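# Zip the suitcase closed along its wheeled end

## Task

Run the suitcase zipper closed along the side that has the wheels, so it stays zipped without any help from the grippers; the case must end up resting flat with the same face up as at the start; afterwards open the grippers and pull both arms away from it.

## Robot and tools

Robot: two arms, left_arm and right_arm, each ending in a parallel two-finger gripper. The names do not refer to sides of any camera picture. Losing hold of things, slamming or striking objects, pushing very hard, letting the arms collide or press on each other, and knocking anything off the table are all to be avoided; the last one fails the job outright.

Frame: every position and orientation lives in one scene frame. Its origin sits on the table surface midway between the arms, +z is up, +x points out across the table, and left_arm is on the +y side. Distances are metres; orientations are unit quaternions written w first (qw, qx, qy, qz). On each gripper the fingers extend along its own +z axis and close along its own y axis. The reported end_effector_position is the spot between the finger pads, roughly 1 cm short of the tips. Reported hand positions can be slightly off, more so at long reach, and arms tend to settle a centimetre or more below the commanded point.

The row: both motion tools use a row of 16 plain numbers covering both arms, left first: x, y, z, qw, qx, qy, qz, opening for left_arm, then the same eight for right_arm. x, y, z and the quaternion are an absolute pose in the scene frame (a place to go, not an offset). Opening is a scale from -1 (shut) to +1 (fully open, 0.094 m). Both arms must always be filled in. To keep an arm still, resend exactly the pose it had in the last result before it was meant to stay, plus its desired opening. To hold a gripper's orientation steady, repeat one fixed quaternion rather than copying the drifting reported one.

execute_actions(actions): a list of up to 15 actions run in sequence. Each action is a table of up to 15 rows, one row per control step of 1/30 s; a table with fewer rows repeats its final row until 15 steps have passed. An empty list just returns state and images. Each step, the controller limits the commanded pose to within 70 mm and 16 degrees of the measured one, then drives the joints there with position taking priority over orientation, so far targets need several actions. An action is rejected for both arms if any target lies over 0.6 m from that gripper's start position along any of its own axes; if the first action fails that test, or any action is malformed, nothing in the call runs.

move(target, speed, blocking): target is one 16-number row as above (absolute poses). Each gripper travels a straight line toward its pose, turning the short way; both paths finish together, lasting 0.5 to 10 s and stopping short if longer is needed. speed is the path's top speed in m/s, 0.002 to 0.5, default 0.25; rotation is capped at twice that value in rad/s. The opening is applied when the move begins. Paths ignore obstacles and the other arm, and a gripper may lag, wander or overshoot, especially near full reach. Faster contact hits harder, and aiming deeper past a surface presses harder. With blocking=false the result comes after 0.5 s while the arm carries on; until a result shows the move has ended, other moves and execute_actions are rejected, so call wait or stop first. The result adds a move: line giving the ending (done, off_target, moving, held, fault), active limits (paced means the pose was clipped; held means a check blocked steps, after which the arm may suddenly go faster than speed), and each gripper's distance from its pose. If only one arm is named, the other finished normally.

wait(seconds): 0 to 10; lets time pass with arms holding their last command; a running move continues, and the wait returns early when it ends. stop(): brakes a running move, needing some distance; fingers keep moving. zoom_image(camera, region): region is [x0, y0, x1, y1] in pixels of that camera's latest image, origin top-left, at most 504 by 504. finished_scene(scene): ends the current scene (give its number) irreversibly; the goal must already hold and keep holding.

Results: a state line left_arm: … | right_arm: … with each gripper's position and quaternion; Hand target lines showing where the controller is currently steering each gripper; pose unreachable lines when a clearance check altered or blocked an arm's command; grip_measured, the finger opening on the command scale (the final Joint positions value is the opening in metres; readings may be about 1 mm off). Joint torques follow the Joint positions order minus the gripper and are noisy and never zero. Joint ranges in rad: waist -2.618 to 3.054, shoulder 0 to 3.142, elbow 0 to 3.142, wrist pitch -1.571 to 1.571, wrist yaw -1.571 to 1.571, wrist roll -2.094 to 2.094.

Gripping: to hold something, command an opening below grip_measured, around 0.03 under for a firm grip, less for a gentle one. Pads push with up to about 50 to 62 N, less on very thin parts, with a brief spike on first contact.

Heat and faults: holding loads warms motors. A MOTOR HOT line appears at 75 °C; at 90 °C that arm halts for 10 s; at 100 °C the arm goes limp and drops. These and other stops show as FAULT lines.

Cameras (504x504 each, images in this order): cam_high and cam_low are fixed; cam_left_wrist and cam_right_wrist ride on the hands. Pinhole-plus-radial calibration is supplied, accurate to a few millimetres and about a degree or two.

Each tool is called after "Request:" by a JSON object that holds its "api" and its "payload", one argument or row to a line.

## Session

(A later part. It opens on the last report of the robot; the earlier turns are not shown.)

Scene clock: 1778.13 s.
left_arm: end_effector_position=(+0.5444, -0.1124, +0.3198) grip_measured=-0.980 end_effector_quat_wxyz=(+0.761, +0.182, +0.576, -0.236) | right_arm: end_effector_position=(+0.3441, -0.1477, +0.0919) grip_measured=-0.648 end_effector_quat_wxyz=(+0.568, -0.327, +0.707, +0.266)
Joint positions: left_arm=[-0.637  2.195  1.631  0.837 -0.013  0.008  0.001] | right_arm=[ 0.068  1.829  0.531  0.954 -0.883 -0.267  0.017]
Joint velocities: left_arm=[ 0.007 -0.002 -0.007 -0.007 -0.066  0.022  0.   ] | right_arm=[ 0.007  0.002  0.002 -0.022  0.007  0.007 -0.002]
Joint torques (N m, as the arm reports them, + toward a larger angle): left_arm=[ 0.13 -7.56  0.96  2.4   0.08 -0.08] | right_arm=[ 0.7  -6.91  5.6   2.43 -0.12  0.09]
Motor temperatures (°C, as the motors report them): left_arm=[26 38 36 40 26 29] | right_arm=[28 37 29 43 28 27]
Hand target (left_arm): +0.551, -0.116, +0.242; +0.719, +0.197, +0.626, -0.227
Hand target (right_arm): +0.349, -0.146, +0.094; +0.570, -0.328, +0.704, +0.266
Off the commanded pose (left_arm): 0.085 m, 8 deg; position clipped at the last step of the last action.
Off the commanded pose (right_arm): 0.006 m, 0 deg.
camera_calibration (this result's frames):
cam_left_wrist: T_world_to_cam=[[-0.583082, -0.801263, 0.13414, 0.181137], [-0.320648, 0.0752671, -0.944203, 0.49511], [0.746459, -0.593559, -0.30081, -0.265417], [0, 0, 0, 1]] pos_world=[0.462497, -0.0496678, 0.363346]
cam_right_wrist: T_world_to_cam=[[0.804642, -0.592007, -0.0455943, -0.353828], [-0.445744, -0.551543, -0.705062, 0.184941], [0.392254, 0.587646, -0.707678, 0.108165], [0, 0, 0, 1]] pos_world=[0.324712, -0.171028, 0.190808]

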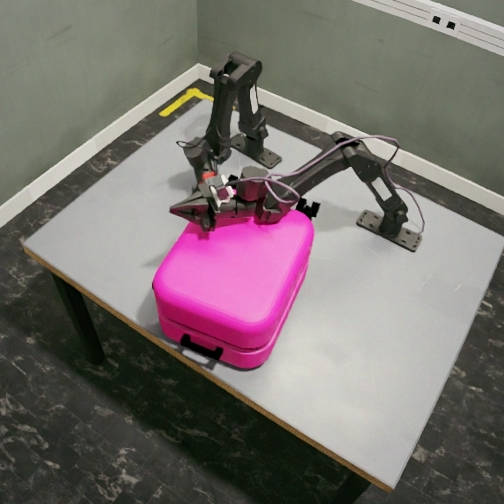

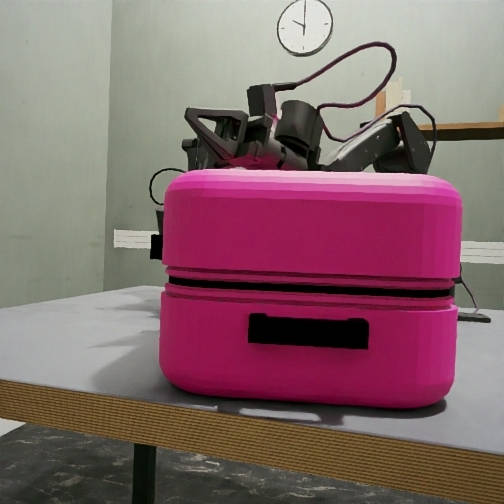

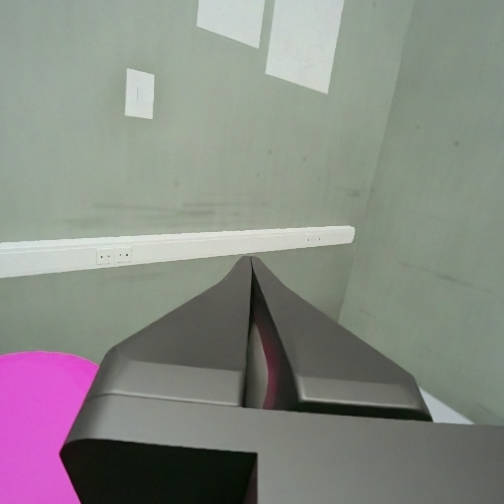

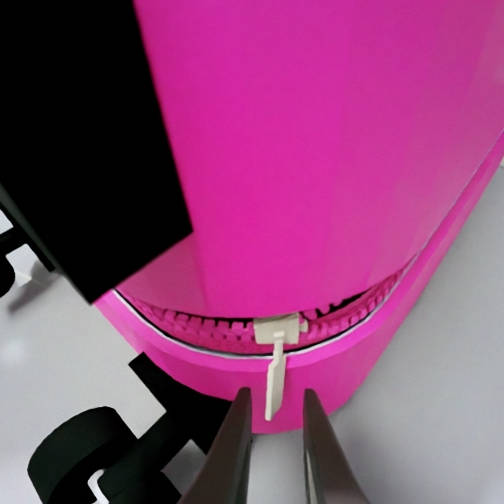

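Request:
{"api": "execute_actions", "payload": {
  "actions": [
    [[0.552,-0.117,0.235,0.7198,0.1973,0.6257,-0.2269,-1,0.349,-0.1455,0.094,0.5703,-0.3284,0.7043,0.2659,-0.78],[0.552,-0.117,0.235,0.7198,0.1973,0.6257,-0.2269,-1,0.349,-0.1455,0.094,0.5703,-0.3284,0.7043,0.2659,-0.80],[0.552,-0.117,0.235,0.7198,0.1973,0.6257,-0.2269,-1,0.349,-0.1455,0.094,0.5703,-0.3284,0.7043,0.2659,-0.82],[0.552,-0.117,0.235,0.7198,0.1973,0.6257,-0.2269,-1,0.349,-0.1455,0.094,0.5703,-0.3284,0.7043,0.2659,-0.84],[0.552,-0.117,0.235,0.7198,0.1973,0.6257,-0.2269,-1,0.349,-0.1455,0.094,0.5703,-0.3284,0.7043,0.2659,-0.86],[0.552,-0.117,0.235,0.7198,0.1973,0.6257,-0.2269,-1,0.349,-0.1455,0.094,0.5703,-0.3284,0.7043,0.2659,-0.88],[0.552,-0.117,0.235,0.7198,0.1973,0.6257,-0.2269,-1,0.349,-0.1455,0.094,0.5703,-0.3284,0.7043,0.2659,-0.90],[0.552,-0.117,0.235,0.7198,0.1973,0.6257,-0.2269,-1,0.349,-0.1455,0.094,0.5703,-0.3284,0.7043,0.2659,-0.92]],
    [[0.552,-0.117,0.235,0.7198,0.1973,0.6257,-0.2269,-1,0.349,-0.1455,0.094,0.5703,-0.3284,0.7043,0.2659,-0.94],[0.552,-0.117,0.235,0.7198,0.1973,0.6257,-0.2269,-1,0.349,-0.1455,0.094,0.5703,-0.3284,0.7043,0.2659,-0.95],[0.552,-0.117,0.235,0.7198,0.1973,0.6257,-0.2269,-1,0.349,-0.1455,0.094,0.5703,-0.3284,0.7043,0.2659,-0.96]]
  ]
}}

Request:
{"api": "zoom_image", "payload": {
  "camera": "cam_right_wrist",
  "region": [190, 270, 390, 470]
}}

Scene clock: 1789.00 s.
left_arm: end_effector_position=(+0.5444, -0.1124, +0.3198) grip_measured=-0.980 end_effector_quat_wxyz=(+0.761, +0.182, +0.576, -0.236) | right_arm: end_effector_position=(+0.3441, -0.1478, +0.0920) grip_measured=-0.958 end_effector_quat_wxyz=(+0.568, -0.327, +0.707, +0.265)
Joint positions: left_arm=[-0.637  2.195  1.631  0.837 -0.013  0.008  0.001] | right_arm=[ 0.068  1.829  0.531  0.954 -0.882 -0.266  0.002]
Joint velocities: left_arm=[-0.007 -0.012 -0.007 -0.022 -0.022  0.037 -0.001] | right_arm=[ 0.012 -0.007 -0.002  0.022 -0.081 -0.007  0.001]
Joint torques (N m, as the arm reports them, + toward a larger angle): left_arm=[ 0.21 -7.7   1.02  2.38  0.08 -0.07] | right_arm=[ 0.7  -6.93  5.61  2.42 -0.12  0.08]
Motor temperatures (°C, as the motors report them): left_arm=[26 38 35 40 26 29] | right_arm=[28 37 30 44 28 27]
Hand target (left_arm): +0.551, -0.116, +0.242; +0.719, +0.197, +0.626, -0.227
Hand target (right_arm): +0.349, -0.145, +0.094; +0.570, -0.328, +0.704, +0.266
Off the commanded pose (left_arm): 0.085 m, 8 deg; position clipped at the last step of the last action.
Off the commanded pose (right_arm): 0.006 m, 0 deg.
camera_calibration (this result's frames):
cam_left_wrist: T_world_to_cam=[[-0.583082, -0.801263, 0.13414, 0.181137], [-0.320648, 0.0752671, -0.944203, 0.49511], [0.746459, -0.593559, -0.30081, -0.265417], [0, 0, 0, 1]] pos_world=[0.462497, -0.0496678, 0.363346]
cam_right_wrist: T_world_to_cam=[[0.804402, -0.592358, -0.0452618, -0.353927], [-0.445654, -0.55129, -0.705316, 0.185067], [0.392848, 0.587529, -0.707446, 0.107994], [0, 0, 0, 1]] pos_world=[0.32475, -0.171075, 0.190911]

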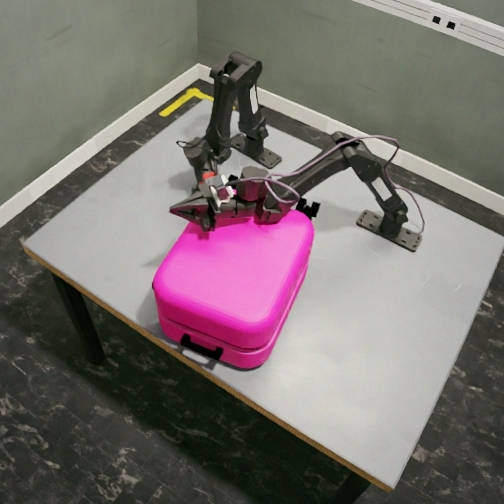

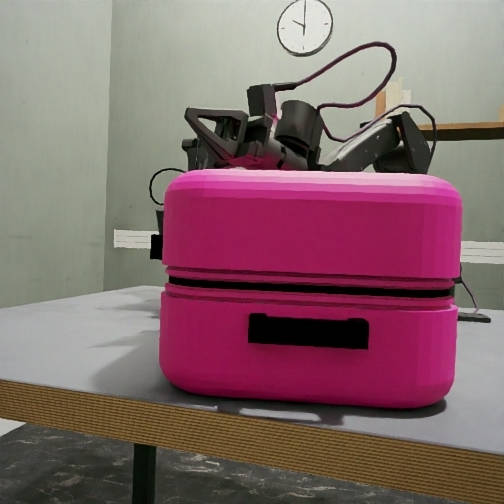

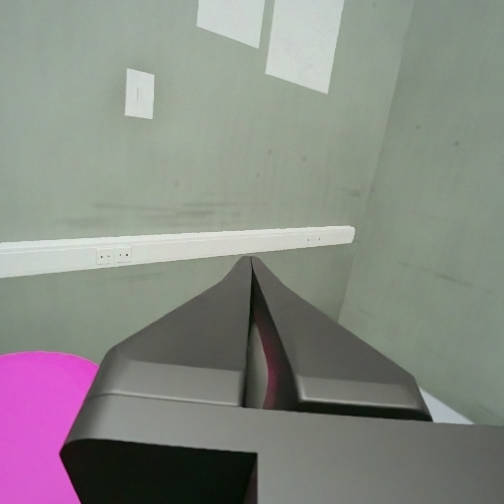

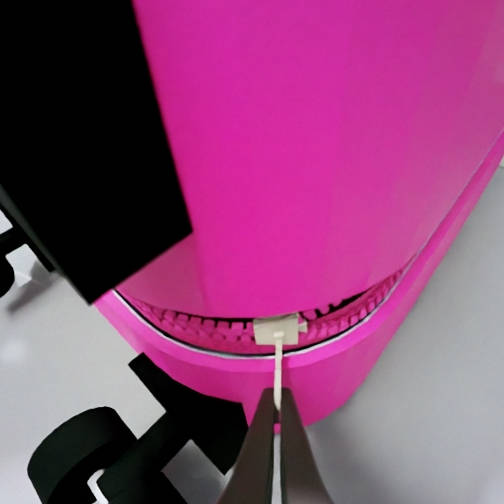

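Region (190, 270, 390, 470) of cam_right_wrist's 504x504 image, scaled by 2.520, with more detail than that image has.

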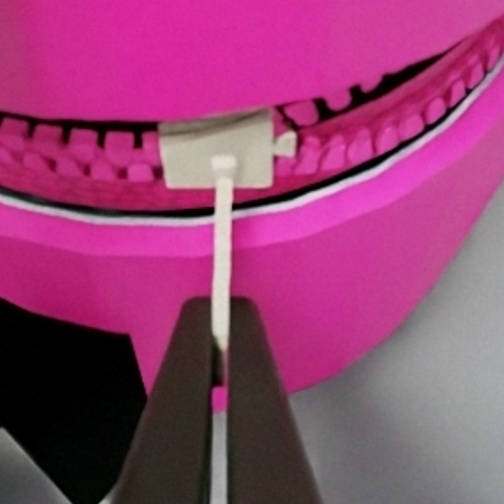

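Request:
{"api": "execute_actions", "payload": {
  "actions": [
    [[0.552,-0.117,0.235,0.7198,0.1973,0.6257,-0.2269,-1,0.349,-0.1455,0.094,0.5703,-0.3284,0.7043,0.2659,-0.975]]
  ]
}}

Scene clock: 1806.73 s.
left_arm: end_effector_position=(+0.5444, -0.1124, +0.3198) grip_measured=-0.980 end_effector_quat_wxyz=(+0.761, +0.182, +0.576, -0.236) | right_arm: end_effector_position=(+0.3443, -0.1479, +0.0920) grip_measured=-0.970 end_effector_quat_wxyz=(+0.568, -0.327, +0.707, +0.265)
Joint positions: left_arm=[-0.637  2.195  1.631  0.837 -0.013  0.008  0.001] | right_arm=[ 0.068  1.829  0.531  0.954 -0.881 -0.266  0.001]
Joint velocities: left_arm=[ 0.002  0.007  0.002  0.066  0.022  0.007 -0.   ] | right_arm=[-0.012  0.012  0.007  0.037 -0.066 -0.037  0.   ]
Joint torques (N m, as the arm reports them, + toward a larger angle): left_arm=[ 0.06 -7.58  0.95  2.37  0.06 -0.06] | right_arm=[ 0.68 -6.97  5.61  2.42 -0.13  0.08]
Motor temperatures (°C, as the motors report them): left_arm=[26 38 35 41 26 29] | right_arm=[28 37 30 43 28 27]
Hand target (left_arm): +0.551, -0.116, +0.242; +0.719, +0.197, +0.626, -0.227
Hand target (right_arm): +0.349, -0.145, +0.094; +0.570, -0.329, +0.704, +0.266
Off the commanded pose (left_arm): 0.085 m, 8 deg; position clipped at the last step of the last action.
Off the commanded pose (right_arm): 0.006 m, 0 deg.
camera_calibration (this result's frames):
cam_left_wrist: T_world_to_cam=[[-0.583082, -0.801263, 0.13414, 0.181137], [-0.320648, 0.0752671, -0.944203, 0.49511], [0.746459, -0.593559, -0.30081, -0.265417], [0, 0, 0, 1]] pos_world=[0.462497, -0.0496678, 0.363346]
cam_right_wrist: T_world_to_cam=[[0.803763, -0.593242, -0.0450458, -0.354055], [-0.446259, -0.551082, -0.705097, 0.185237], [0.393469, 0.586833, -0.707679, 0.107684], [0, 0, 0, 1]] pos_world=[0.32487, -0.171152, 0.190867]

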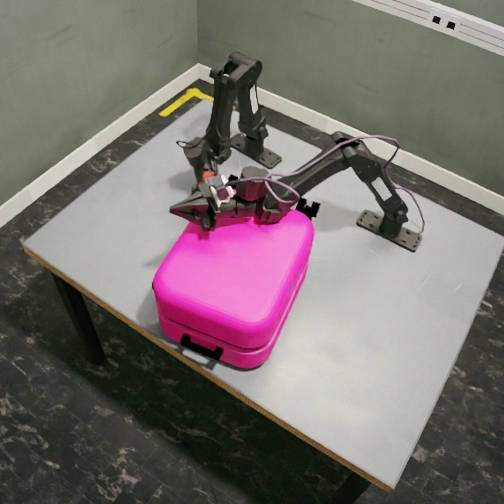

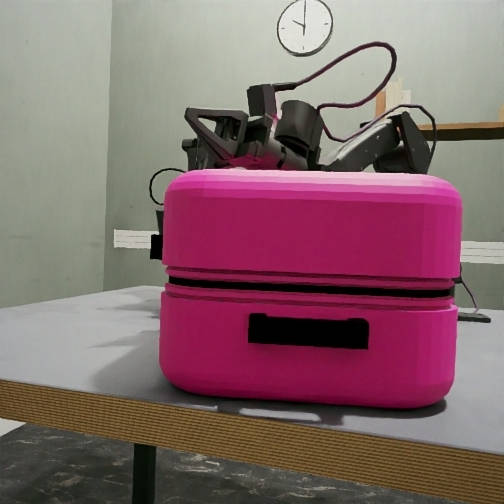

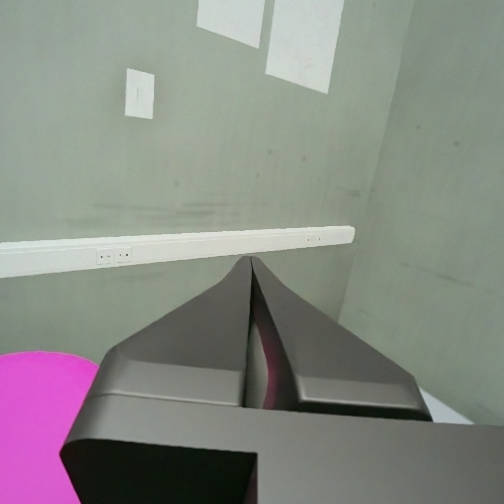

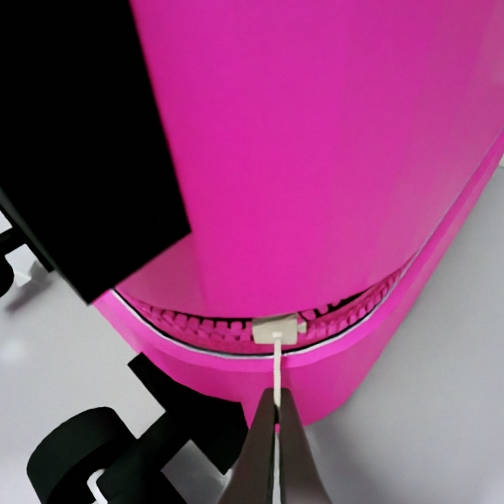

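Request:
{"api": "execute_actions", "payload": {
  "actions": [
    [[0.552,-0.117,0.235,0.7198,0.1973,0.6257,-0.2269,-1,0.340,-0.152,0.096,0.5703,-0.3284,0.7043,0.2659,-0.978]],
    [[0.552,-0.117,0.235,0.7198,0.1973,0.6257,-0.2269,-1,0.3353,-0.157,0.100,0.5703,-0.3284,0.7043,0.2659,-0.978]]
  ]
}}

Request:
{"api": "zoom_image", "payload": {
  "camera": "cam_right_wrist",
  "region": [190, 270, 390, 470]
}}

Scene clock: 1812.53 s.
left_arm: end_effector_position=(+0.5444, -0.1124, +0.3198) grip_measured=-0.980 end_effector_quat_wxyz=(+0.761, +0.182, +0.576, -0.236) | right_arm: end_effector_position=(+0.3394, -0.1551, +0.0980) grip_measured=-0.973 end_effector_quat_wxyz=(+0.571, -0.327, +0.705, +0.264)
Joint positions: left_arm=[-0.637  2.195  1.631  0.837 -0.013  0.008  0.001] | right_arm=[ 0.041  1.792  0.515  0.932 -0.906 -0.277  0.001]
Joint velocities: left_arm=[-0.017 -0.002 -0.007 -0.051 -0.051 -0.066  0.001] | right_arm=[-0.007  0.017 -0.002 -0.007  0.007  0.007 -0.001]
Joint torques (N m, as the arm reports them, + toward a larger angle): left_arm=[ 0.27 -7.74  0.95  2.37  0.07 -0.1 ] | right_arm=[-1.   -9.46  3.47  2.19 -0.29 -0.07]
Motor temperatures (°C, as the motors report them): left_arm=[26 37 35 41 26 29] | right_arm=[28 37 30 43 28 27]
Hand target (left_arm): +0.551, -0.116, +0.242; +0.719, +0.197, +0.626, -0.227
Hand target (right_arm): +0.335, -0.157, +0.100; +0.570, -0.328, +0.704, +0.266
Off the commanded pose (left_arm): 0.085 m, 8 deg; position clipped at the last step of the last action.
Off the commanded pose (right_arm): 0.005 m, 0 deg.
camera_calibration (this result's frames):
cam_left_wrist: T_world_to_cam=[[-0.583082, -0.801263, 0.13414, 0.181137], [-0.320648, 0.0752671, -0.944203, 0.49511], [0.746459, -0.593559, -0.30081, -0.265417], [0, 0, 0, 1]] pos_world=[0.462497, -0.0496678, 0.363346]
cam_right_wrist: T_world_to_cam=[[0.803405, -0.59407, -0.0402652, -0.35461], [-0.441723, -0.549297, -0.709333, 0.182472], [0.399276, 0.587668, -0.703722, 0.115879], [0, 0, 0, 1]] pos_world=[0.31923, -0.17853, 0.196701]

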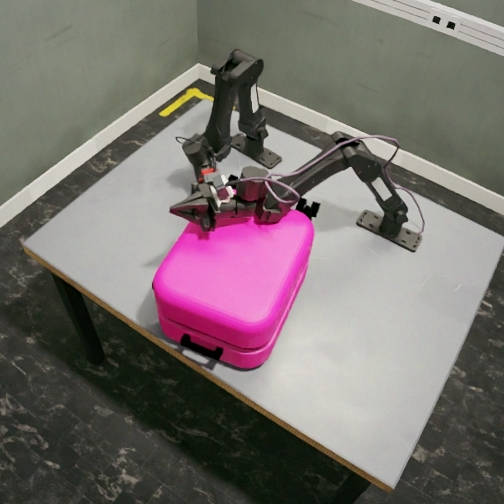

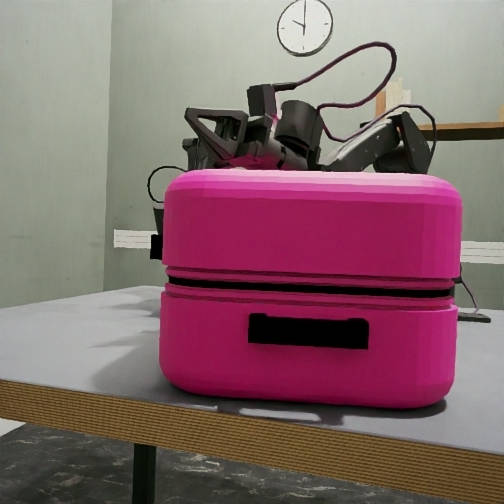

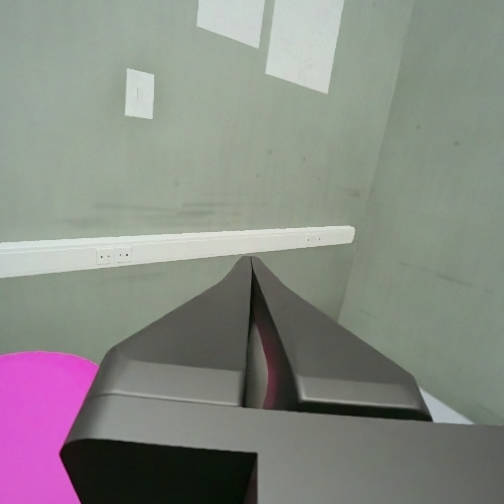

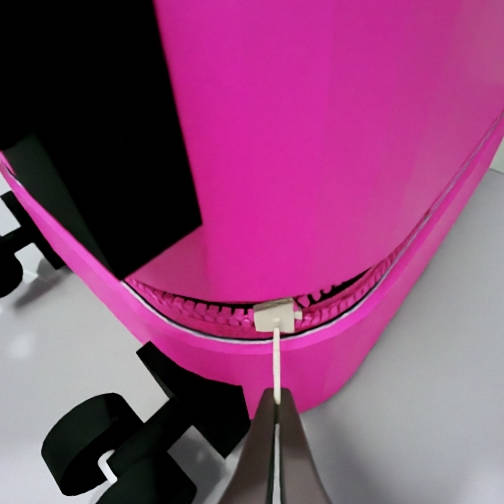

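Region (190, 270, 390, 470) of cam_right_wrist's 504x504 image, scaled by 2.520, with more detail than that image has.

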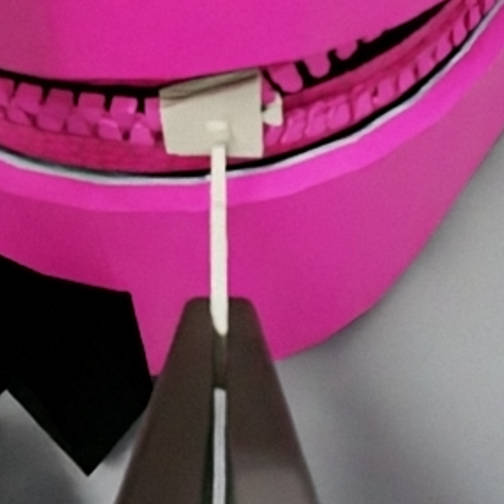

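Request:
{"api": "execute_actions", "payload": {
  "actions": [
    [[0.552,-0.117,0.235,0.7198,0.1973,0.6257,-0.2269,-1,0.333,-0.160,0.107,0.5703,-0.3284,0.7043,0.2659,-0.978]],
    [[0.552,-0.117,0.235,0.7198,0.1973,0.6257,-0.2269,-1,0.333,-0.160,0.113,0.5703,-0.3284,0.7043,0.2659,-0.978]]
  ]
}}

Request:
{"api": "zoom_image", "payload": {
  "camera": "cam_right_wrist",
  "region": [190, 270, 390, 470]
}}

Scene clock: 1822.73 s.
left_arm: end_effector_position=(+0.5444, -0.1124, +0.3198) grip_measured=-0.980 end_effector_quat_wxyz=(+0.761, +0.182, +0.576, -0.236) | right_arm: end_effector_position=(+0.3352, -0.1591, +0.1089) grip_measured=-0.973 end_effector_quat_wxyz=(+0.569, -0.325, +0.707, +0.264)
Joint positions: left_arm=[-0.637  2.195  1.631  0.837 -0.013  0.008  0.001] | right_arm=[ 0.026  1.723  0.511  0.856 -0.918 -0.283  0.001]
Joint velocities: left_arm=[ 0.007  0.002 -0.002 -0.037  0.007  0.022 -0.001] | right_arm=[-0.007  0.002 -0.022  0.037  0.007 -0.022  0.   ]
Joint torques (N m, as the arm reports them, + toward a larger angle): left_arm=[-0.04 -7.66  1.01  2.37  0.08 -0.08] | right_arm=[-0.71 -9.04  4.51  2.13 -0.29 -0.05]
Motor temperatures (°C, as the motors report them): left_arm=[26 37 35 41 26 29] | right_arm=[28 38 29 43 28 27]
Hand target (left_arm): +0.551, -0.116, +0.242; +0.719, +0.197, +0.626, -0.227
Hand target (right_arm): +0.333, -0.160, +0.113; +0.570, -0.328, +0.704, +0.266
Off the commanded pose (left_arm): 0.085 m, 8 deg; position clipped at the last step of the last action.
Off the commanded pose (right_arm): 0.005 m, 1 deg.
camera_calibration (this result's frames):
cam_left_wrist: T_world_to_cam=[[-0.583082, -0.801263, 0.13414, 0.181137], [-0.320648, 0.0752671, -0.944203, 0.49511], [0.746459, -0.593559, -0.30081, -0.265417], [0, 0, 0, 1]] pos_world=[0.462497, -0.0496678, 0.363346]
cam_right_wrist: T_world_to_cam=[[0.801523, -0.596263, -0.0450671, -0.352358], [-0.447151, -0.547626, -0.707221, 0.18803], [0.39701, 0.587006, -0.705555, 0.128448], [0, 0, 0, 1]] pos_world=[0.315505, -0.182527, 0.207726]

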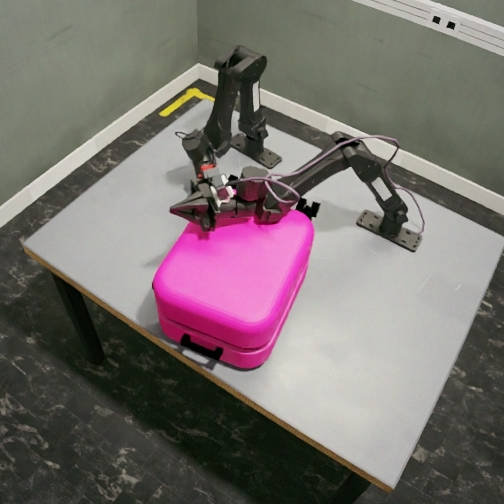

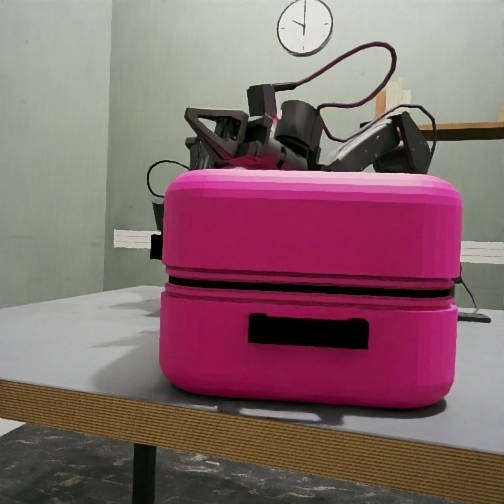

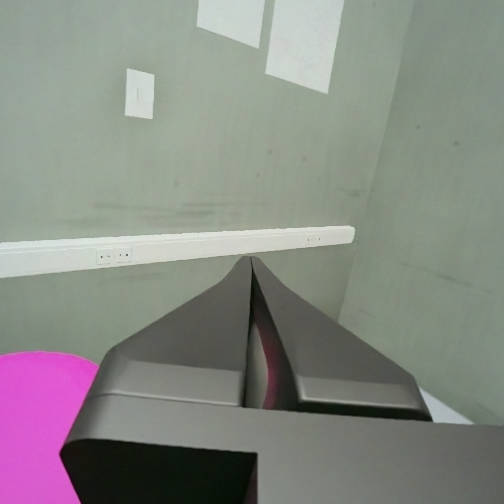

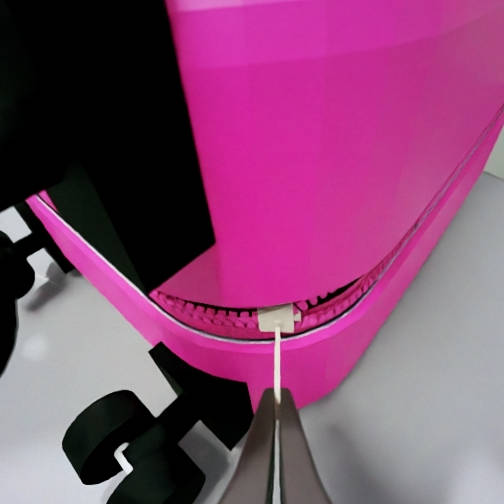

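Region (190, 270, 390, 470) of cam_right_wrist's 504x504 image, scaled by 2.520, with more detail than that image has.

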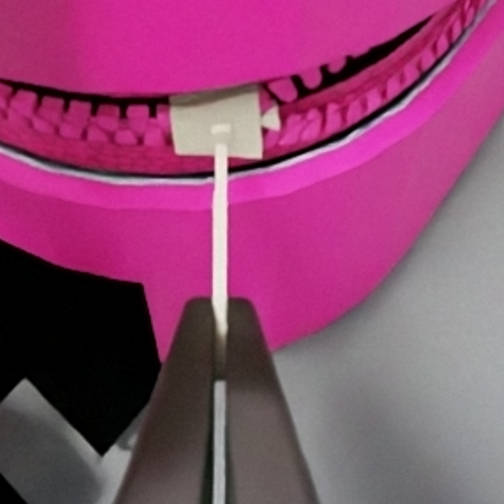

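Request:
{"api": "execute_actions", "payload": {
  "actions": [
    [[0.552,-0.117,0.235,0.7198,0.1973,0.6257,-0.2269,-1,0.339,-0.157,0.113,0.5703,-0.3284,0.7043,0.2659,-0.967]],
    [[0.552,-0.117,0.235,0.7198,0.1973,0.6257,-0.2269,-1,0.3435,-0.152,0.113,0.5703,-0.3284,0.7043,0.2659,-0.967]]
  ]
}}

Request:
{"api": "zoom_image", "payload": {
  "camera": "cam_right_wrist",
  "region": [190, 270, 390, 470]
}}

Scene clock: 1833.40 s.
left_arm: end_effector_position=(+0.5444, -0.1124, +0.3198) grip_measured=-0.980 end_effector_quat_wxyz=(+0.761, +0.182, +0.576, -0.236) | right_arm: end_effector_position=(+0.3372, -0.1572, +0.1076) grip_measured=-0.967 end_effector_quat_wxyz=(+0.567, -0.323, +0.710, +0.264)
Joint positions: left_arm=[-0.637  2.195  1.631  0.837 -0.013  0.008  0.001] | right_arm=[ 0.036  1.729  0.518  0.852 -0.904 -0.279  0.002]
Joint velocities: left_arm=[ 0.002 -0.012 -0.012 -0.007 -0.007 -0.007 -0.   ] | right_arm=[-0.002 -0.017 -0.007 -0.051  0.051 -0.081 -0.   ]
Joint torques (N m, as the arm reports them, + toward a larger angle): left_arm=[ 0.19 -7.66  0.95  2.39  0.08 -0.09] | right_arm=[ 1.53 -6.6   6.8   2.31 -0.14  0.09]
Motor temperatures (°C, as the motors report them): left_arm=[26 37 35 41 26 29] | right_arm=[28 38 29 43 28 27]
Hand target (left_arm): +0.551, -0.116, +0.242; +0.719, +0.197, +0.626, -0.227
Hand target (right_arm): +0.343, -0.152, +0.113; +0.570, -0.328, +0.704, +0.266
Off the commanded pose (left_arm): 0.085 m, 8 deg; position clipped at the last step of the last action.
Off the commanded pose (right_arm): 0.010 m, 1 deg.
camera_calibration (this result's frames):
cam_left_wrist: T_world_to_cam=[[-0.583082, -0.801263, 0.13414, 0.181137], [-0.320648, 0.0752671, -0.944203, 0.49511], [0.746459, -0.593559, -0.30081, -0.265417], [0, 0, 0, 1]] pos_world=[0.462497, -0.0496678, 0.363346]
cam_right_wrist: T_world_to_cam=[[0.798687, -0.599735, -0.0491647, -0.352017], [-0.454074, -0.547055, -0.703241, 0.191024], [0.394863, 0.583994, -0.70925, 0.126285], [0, 0, 0, 1]] pos_world=[0.318026, -0.180366, 0.206597]

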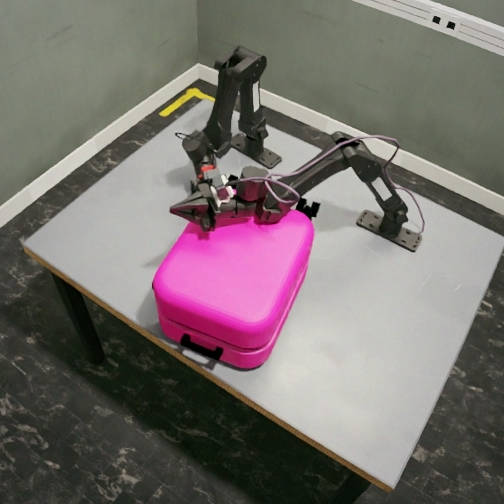

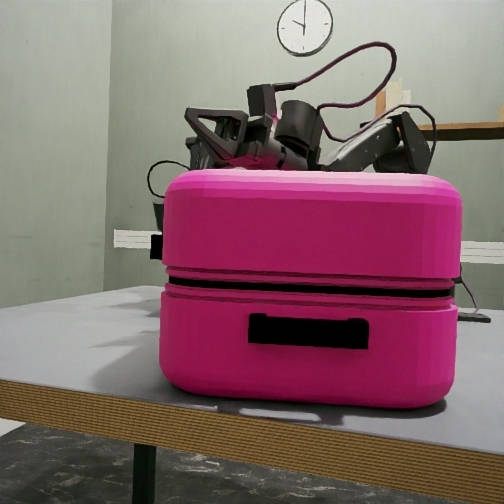

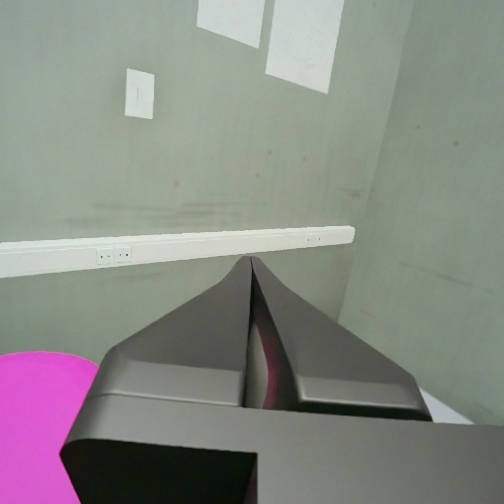

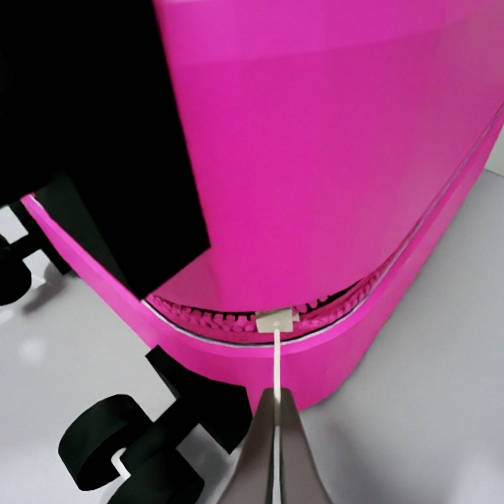

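Region (190, 270, 390, 470) of cam_right_wrist's 504x504 image, scaled by 2.520, with more detail than that image has.

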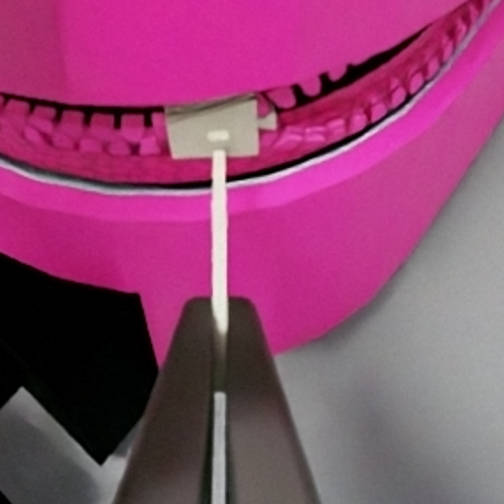

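Request:
{"api": "execute_actions", "payload": {
  "actions": [
    [[0.552,-0.117,0.235,0.7198,0.1973,0.6257,-0.2269,-1,0.3435,-0.152,0.114,0.5703,-0.3284,0.7043,0.2659,-0.962]]
  ]
}}

Request:
{"api": "zoom_image", "payload": {
  "camera": "cam_right_wrist",
  "region": [190, 270, 390, 470]
}}

Scene clock: 1838.07 s.
left_arm: end_effector_position=(+0.5444, -0.1124, +0.3198) grip_measured=-0.980 end_effector_quat_wxyz=(+0.761, +0.182, +0.576, -0.236) | right_arm: end_effector_position=(+0.3392, -0.1550, +0.1107) grip_measured=-0.963 end_effector_quat_wxyz=(+0.570, -0.327, +0.707, +0.263)
Joint positions: left_arm=[-0.637  2.195  1.631  0.837 -0.013  0.008  0.001] | right_arm=[ 0.042  1.729  0.528  0.851 -0.903 -0.279  0.002]
Joint velocities: left_arm=[ 0.002  0.002 -0.022 -0.051 -0.007 -0.051 -0.001] | right_arm=[ 0.002 -0.007  0.022 -0.037  0.022  0.095  0.001]
Joint torques (N m, as the arm reports them, + toward a larger angle): left_arm=[ 0.2  -7.78  0.96  2.35  0.08 -0.05] | right_arm=[ 0.87 -7.01  6.22  2.25 -0.14  0.08]
Motor temperatures (°C, as the motors report them): left_arm=[26 37 34 41 26 29] | right_arm=[28 37 30 43 28 27]
Hand target (left_arm): +0.551, -0.116, +0.242; +0.719, +0.197, +0.626, -0.227
Hand target (right_arm): +0.343, -0.152, +0.114; +0.570, -0.328, +0.704, +0.266
Off the commanded pose (left_arm): 0.085 m, 8 deg; position clipped at the last step of the last action.
Off the commanded pose (right_arm): 0.006 m, 0 deg.
camera_calibration (this result's frames):
cam_left_wrist: T_world_to_cam=[[-0.583082, -0.801263, 0.13414, 0.181137], [-0.320648, 0.0752671, -0.944203, 0.49511], [0.746459, -0.593559, -0.30081, -0.265417], [0, 0, 0, 1]] pos_world=[0.462497, -0.0496678, 0.363346]
cam_right_wrist: T_world_to_cam=[[0.802502, -0.595213, -0.0413764, -0.353665], [-0.444459, -0.550098, -0.707, 0.192006], [0.398054, 0.585759, -0.706003, 0.125175], [0, 0, 0, 1]] pos_world=[0.319329, -0.178206, 0.209488]

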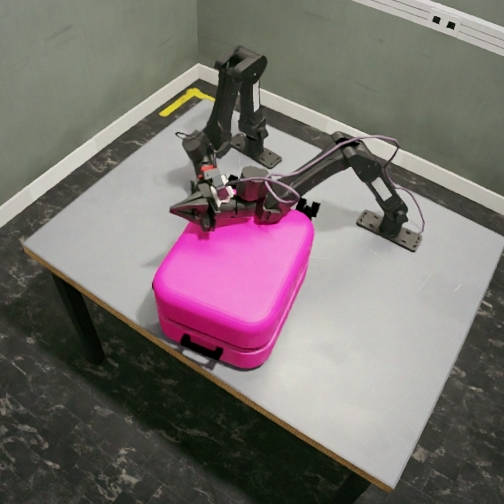

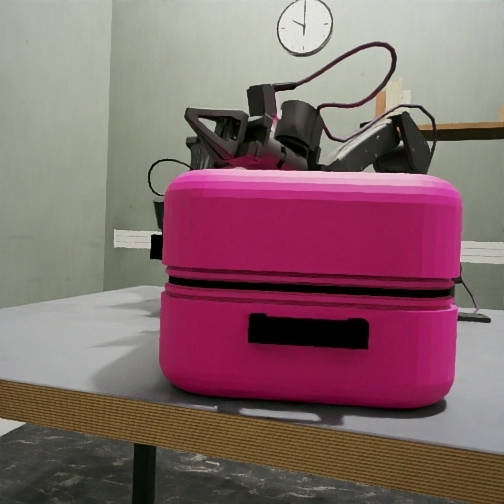

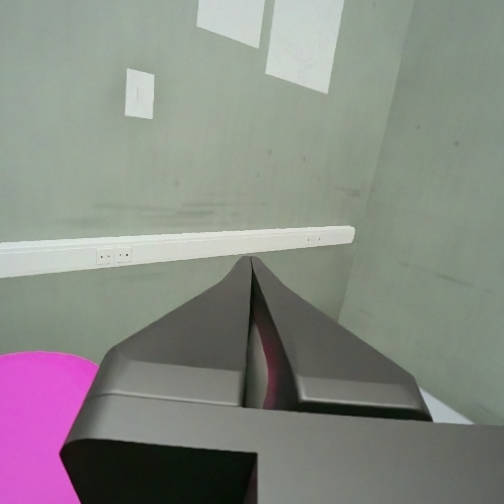

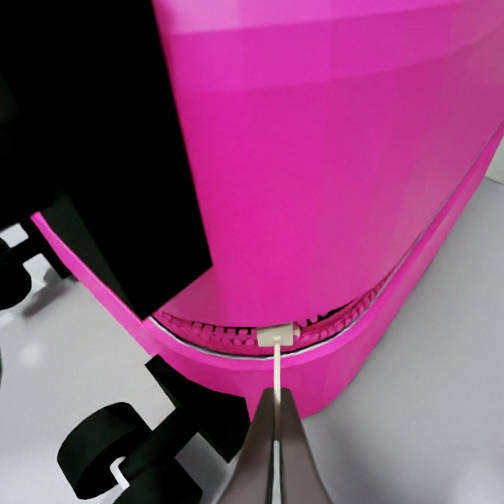

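Region (190, 270, 390, 470) of cam_right_wrist's 504x504 image, scaled by 2.520, with more detail than that image has.

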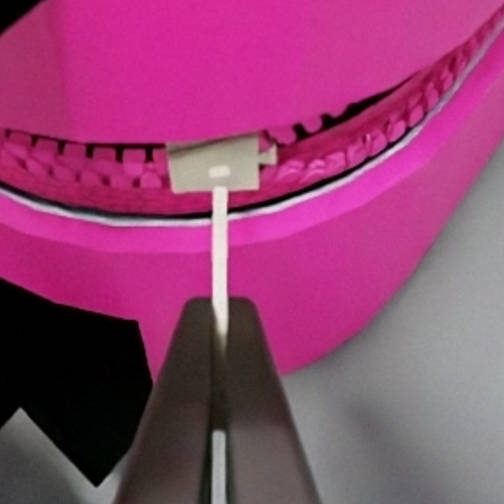

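Request:
{"api": "execute_actions", "payload": {
  "actions": [
    [[0.552,-0.117,0.235,0.7198,0.1973,0.6257,-0.2269,-1,0.3475,-0.1475,0.113,0.5703,-0.3284,0.7043,0.2659,-0.962]]
  ]
}}

Request:
{"api": "zoom_image", "payload": {
  "camera": "cam_right_wrist",
  "region": [190, 290, 390, 490]
}}

Scene clock: 1841.83 s.
left_arm: end_effector_position=(+0.5444, -0.1124, +0.3198) grip_measured=-0.980 end_effector_quat_wxyz=(+0.761, +0.182, +0.576, -0.236) | right_arm: end_effector_position=(+0.3426, -0.1506, +0.1104) grip_measured=-0.963 end_effector_quat_wxyz=(+0.568, -0.326, +0.708, +0.264)
Joint positions: left_arm=[-0.637  2.195  1.631  0.837 -0.013  0.008  0.001] | right_arm=[ 0.058  1.739  0.541  0.851 -0.889 -0.27   0.002]
Joint velocities: left_arm=[-0.002  0.002 -0.007  0.007 -0.051 -0.037  0.001] | right_arm=[ 0.007  0.007  0.002  0.037 -0.037  0.037 -0.   ]
Joint torques (N m, as the arm reports them, + toward a larger angle): left_arm=[ 0.13 -7.63  0.88  2.38  0.07 -0.03] | right_arm=[ 0.95 -6.56  6.18  2.4  -0.12  0.09]
Motor temperatures (°C, as the motors report them): left_arm=[26 37 34 41 26 29] | right_arm=[28 37 30 43 28 27]
Hand target (left_arm): +0.551, -0.116, +0.242; +0.719, +0.197, +0.626, -0.227
Hand target (right_arm): +0.347, -0.147, +0.113; +0.570, -0.329, +0.704, +0.266
Off the commanded pose (left_arm): 0.085 m, 8 deg; position clipped at the last step of the last action.
Off the commanded pose (right_arm): 0.006 m, 1 deg.
camera_calibration (this result's frames):
cam_left_wrist: T_world_to_cam=[[-0.583082, -0.801263, 0.13414, 0.181137], [-0.320648, 0.0752671, -0.944203, 0.49511], [0.746459, -0.593559, -0.30081, -0.265417], [0, 0, 0, 1]] pos_world=[0.462497, -0.0496678, 0.363346]
cam_right_wrist: T_world_to_cam=[[0.802923, -0.594411, -0.0446137, -0.35342], [-0.446653, -0.550391, -0.705387, 0.196237], [0.394735, 0.586299, -0.707417, 0.122417], [0, 0, 0, 1]] pos_world=[0.323097, -0.173842, 0.209256]

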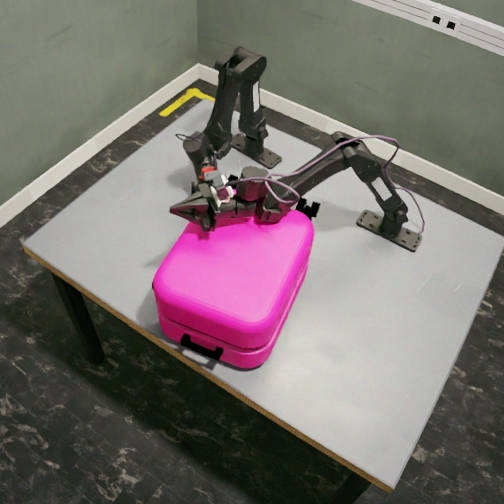

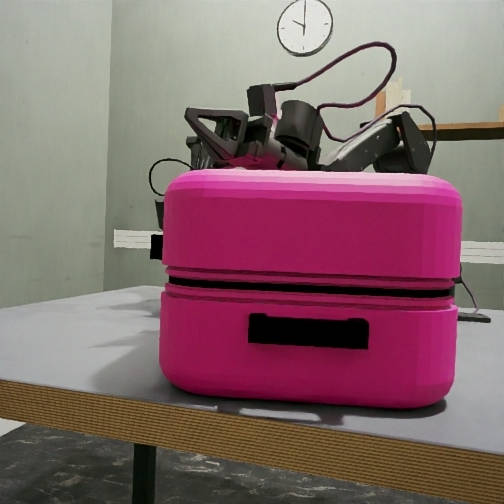

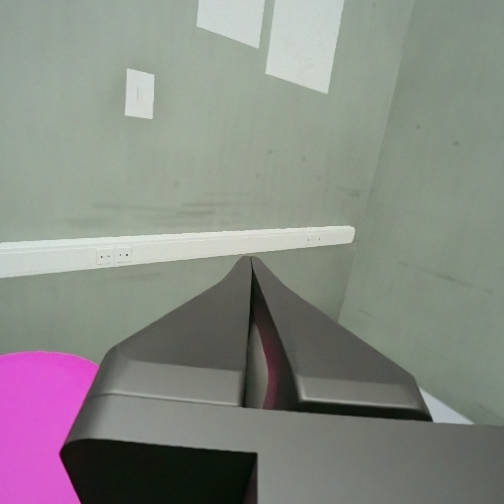

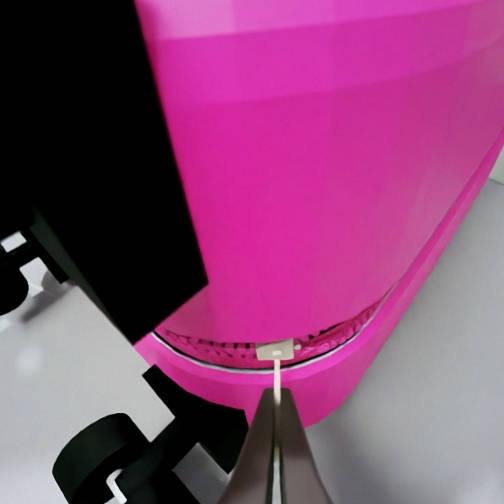

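Region (190, 290, 390, 490) of cam_right_wrist's 504x504 image, scaled by 2.520, with more detail than that image has.

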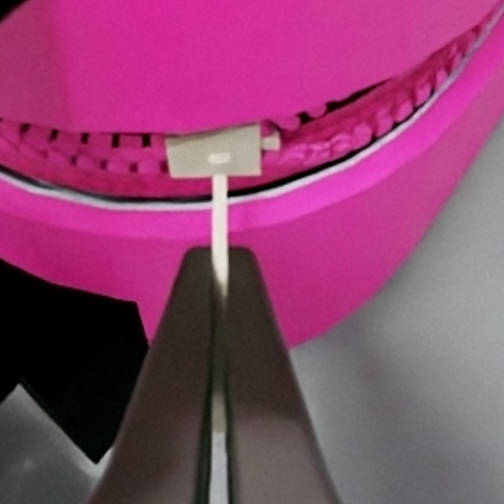

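Request:
{"api": "execute_actions", "payload": {
  "actions": [
    [[0.552,-0.117,0.235,0.7198,0.1973,0.6257,-0.2269,-1,0.345,-0.151,0.113,0.5703,-0.3284,0.7043,0.2659,-1]],
    [[0.552,-0.117,0.235,0.7198,0.1973,0.6257,-0.2269,-1,0.352,-0.157,0.114,0.5703,-0.3284,0.7043,0.2659,-1]],
    [[0.552,-0.117,0.235,0.7198,0.1973,0.6257,-0.2269,-1,0.359,-0.161,0.116,0.5703,-0.3284,0.7043,0.2659,-1]]
  ]
}}

Scene clock: 1856.13 s.
left_arm: end_effector_position=(+0.5444, -0.1124, +0.3198) grip_measured=-0.980 end_effector_quat_wxyz=(+0.761, +0.182, +0.576, -0.236) | right_arm: end_effector_position=(+0.3440, -0.1517, +0.1104) grip_measured=-0.982 end_effector_quat_wxyz=(+0.557, -0.335, +0.704, +0.288)
Joint positions: left_arm=[-0.637  2.195  1.631  0.837 -0.013  0.008  0.001] | right_arm=[ 0.036  1.76   0.584  0.795 -0.959 -0.284  0.001]
Joint velocities: left_arm=[-0.007  0.012  0.002  0.037  0.022 -0.022 -0.   ] | right_arm=[-0.002  0.002 -0.017 -0.007 -0.037  0.007 -0.   ]
Joint torques (N m, as the arm reports them, + toward a larger angle): left_arm=[ 0.21 -7.78  1.02  2.39  0.1  -0.06] | right_arm=[-1.36 -7.11  7.19  2.33  0.11 -0.03]
Motor temperatures (°C, as the motors report them): left_arm=[26 37 34 41 26 29] | right_arm=[28 37 30 43 28 27]
Hand target (left_arm): +0.551, -0.116, +0.242; +0.719, +0.197, +0.626, -0.227
Hand target (right_arm): +0.358, -0.161, +0.116; +0.570, -0.328, +0.704, +0.266
Off the commanded pose (left_arm): 0.085 m, 8 deg; position clipped at the last step of the last action.
Off the commanded pose (right_arm): 0.019 m, 3 deg.
camera_calibration (this result's frames):
cam_left_wrist: T_world_to_cam=[[-0.583082, -0.801263, 0.13414, 0.181137], [-0.320648, 0.0752671, -0.944203, 0.49511], [0.746459, -0.593559, -0.30081, -0.265417], [0, 0, 0, 1]] pos_world=[0.462497, -0.0496678, 0.363346]
cam_right_wrist: T_world_to_cam=[[0.828325, -0.555402, -0.0735257, -0.354815], [-0.436654, -0.557784, -0.705841, 0.191744], [0.351014, 0.616771, -0.704545, 0.141816], [0, 0, 0, 1]] pos_world=[0.327849, -0.177582, 0.209169]

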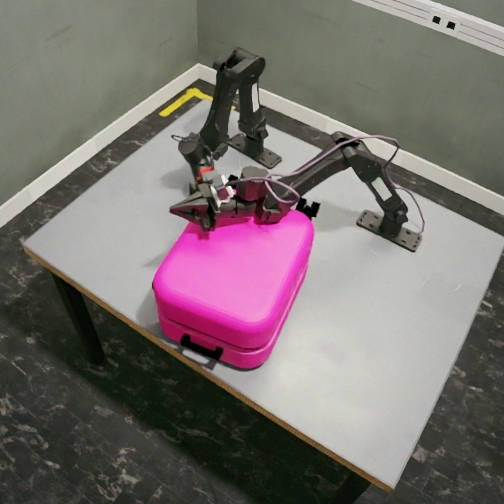

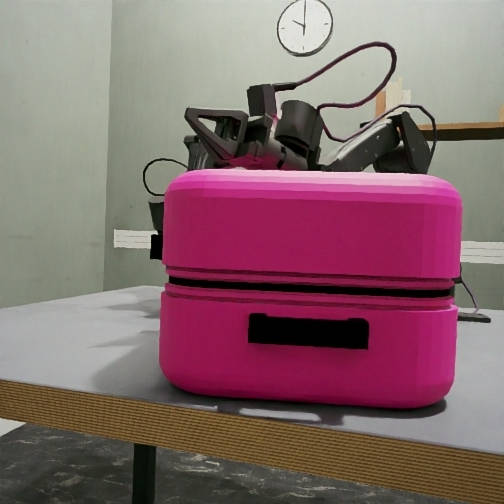

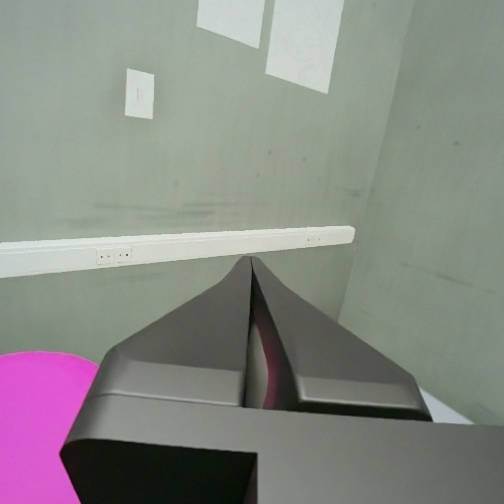

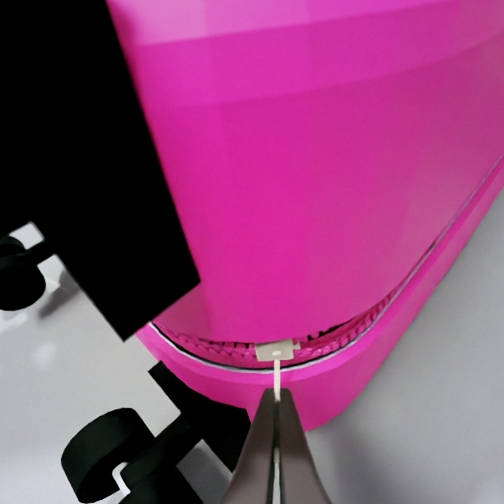

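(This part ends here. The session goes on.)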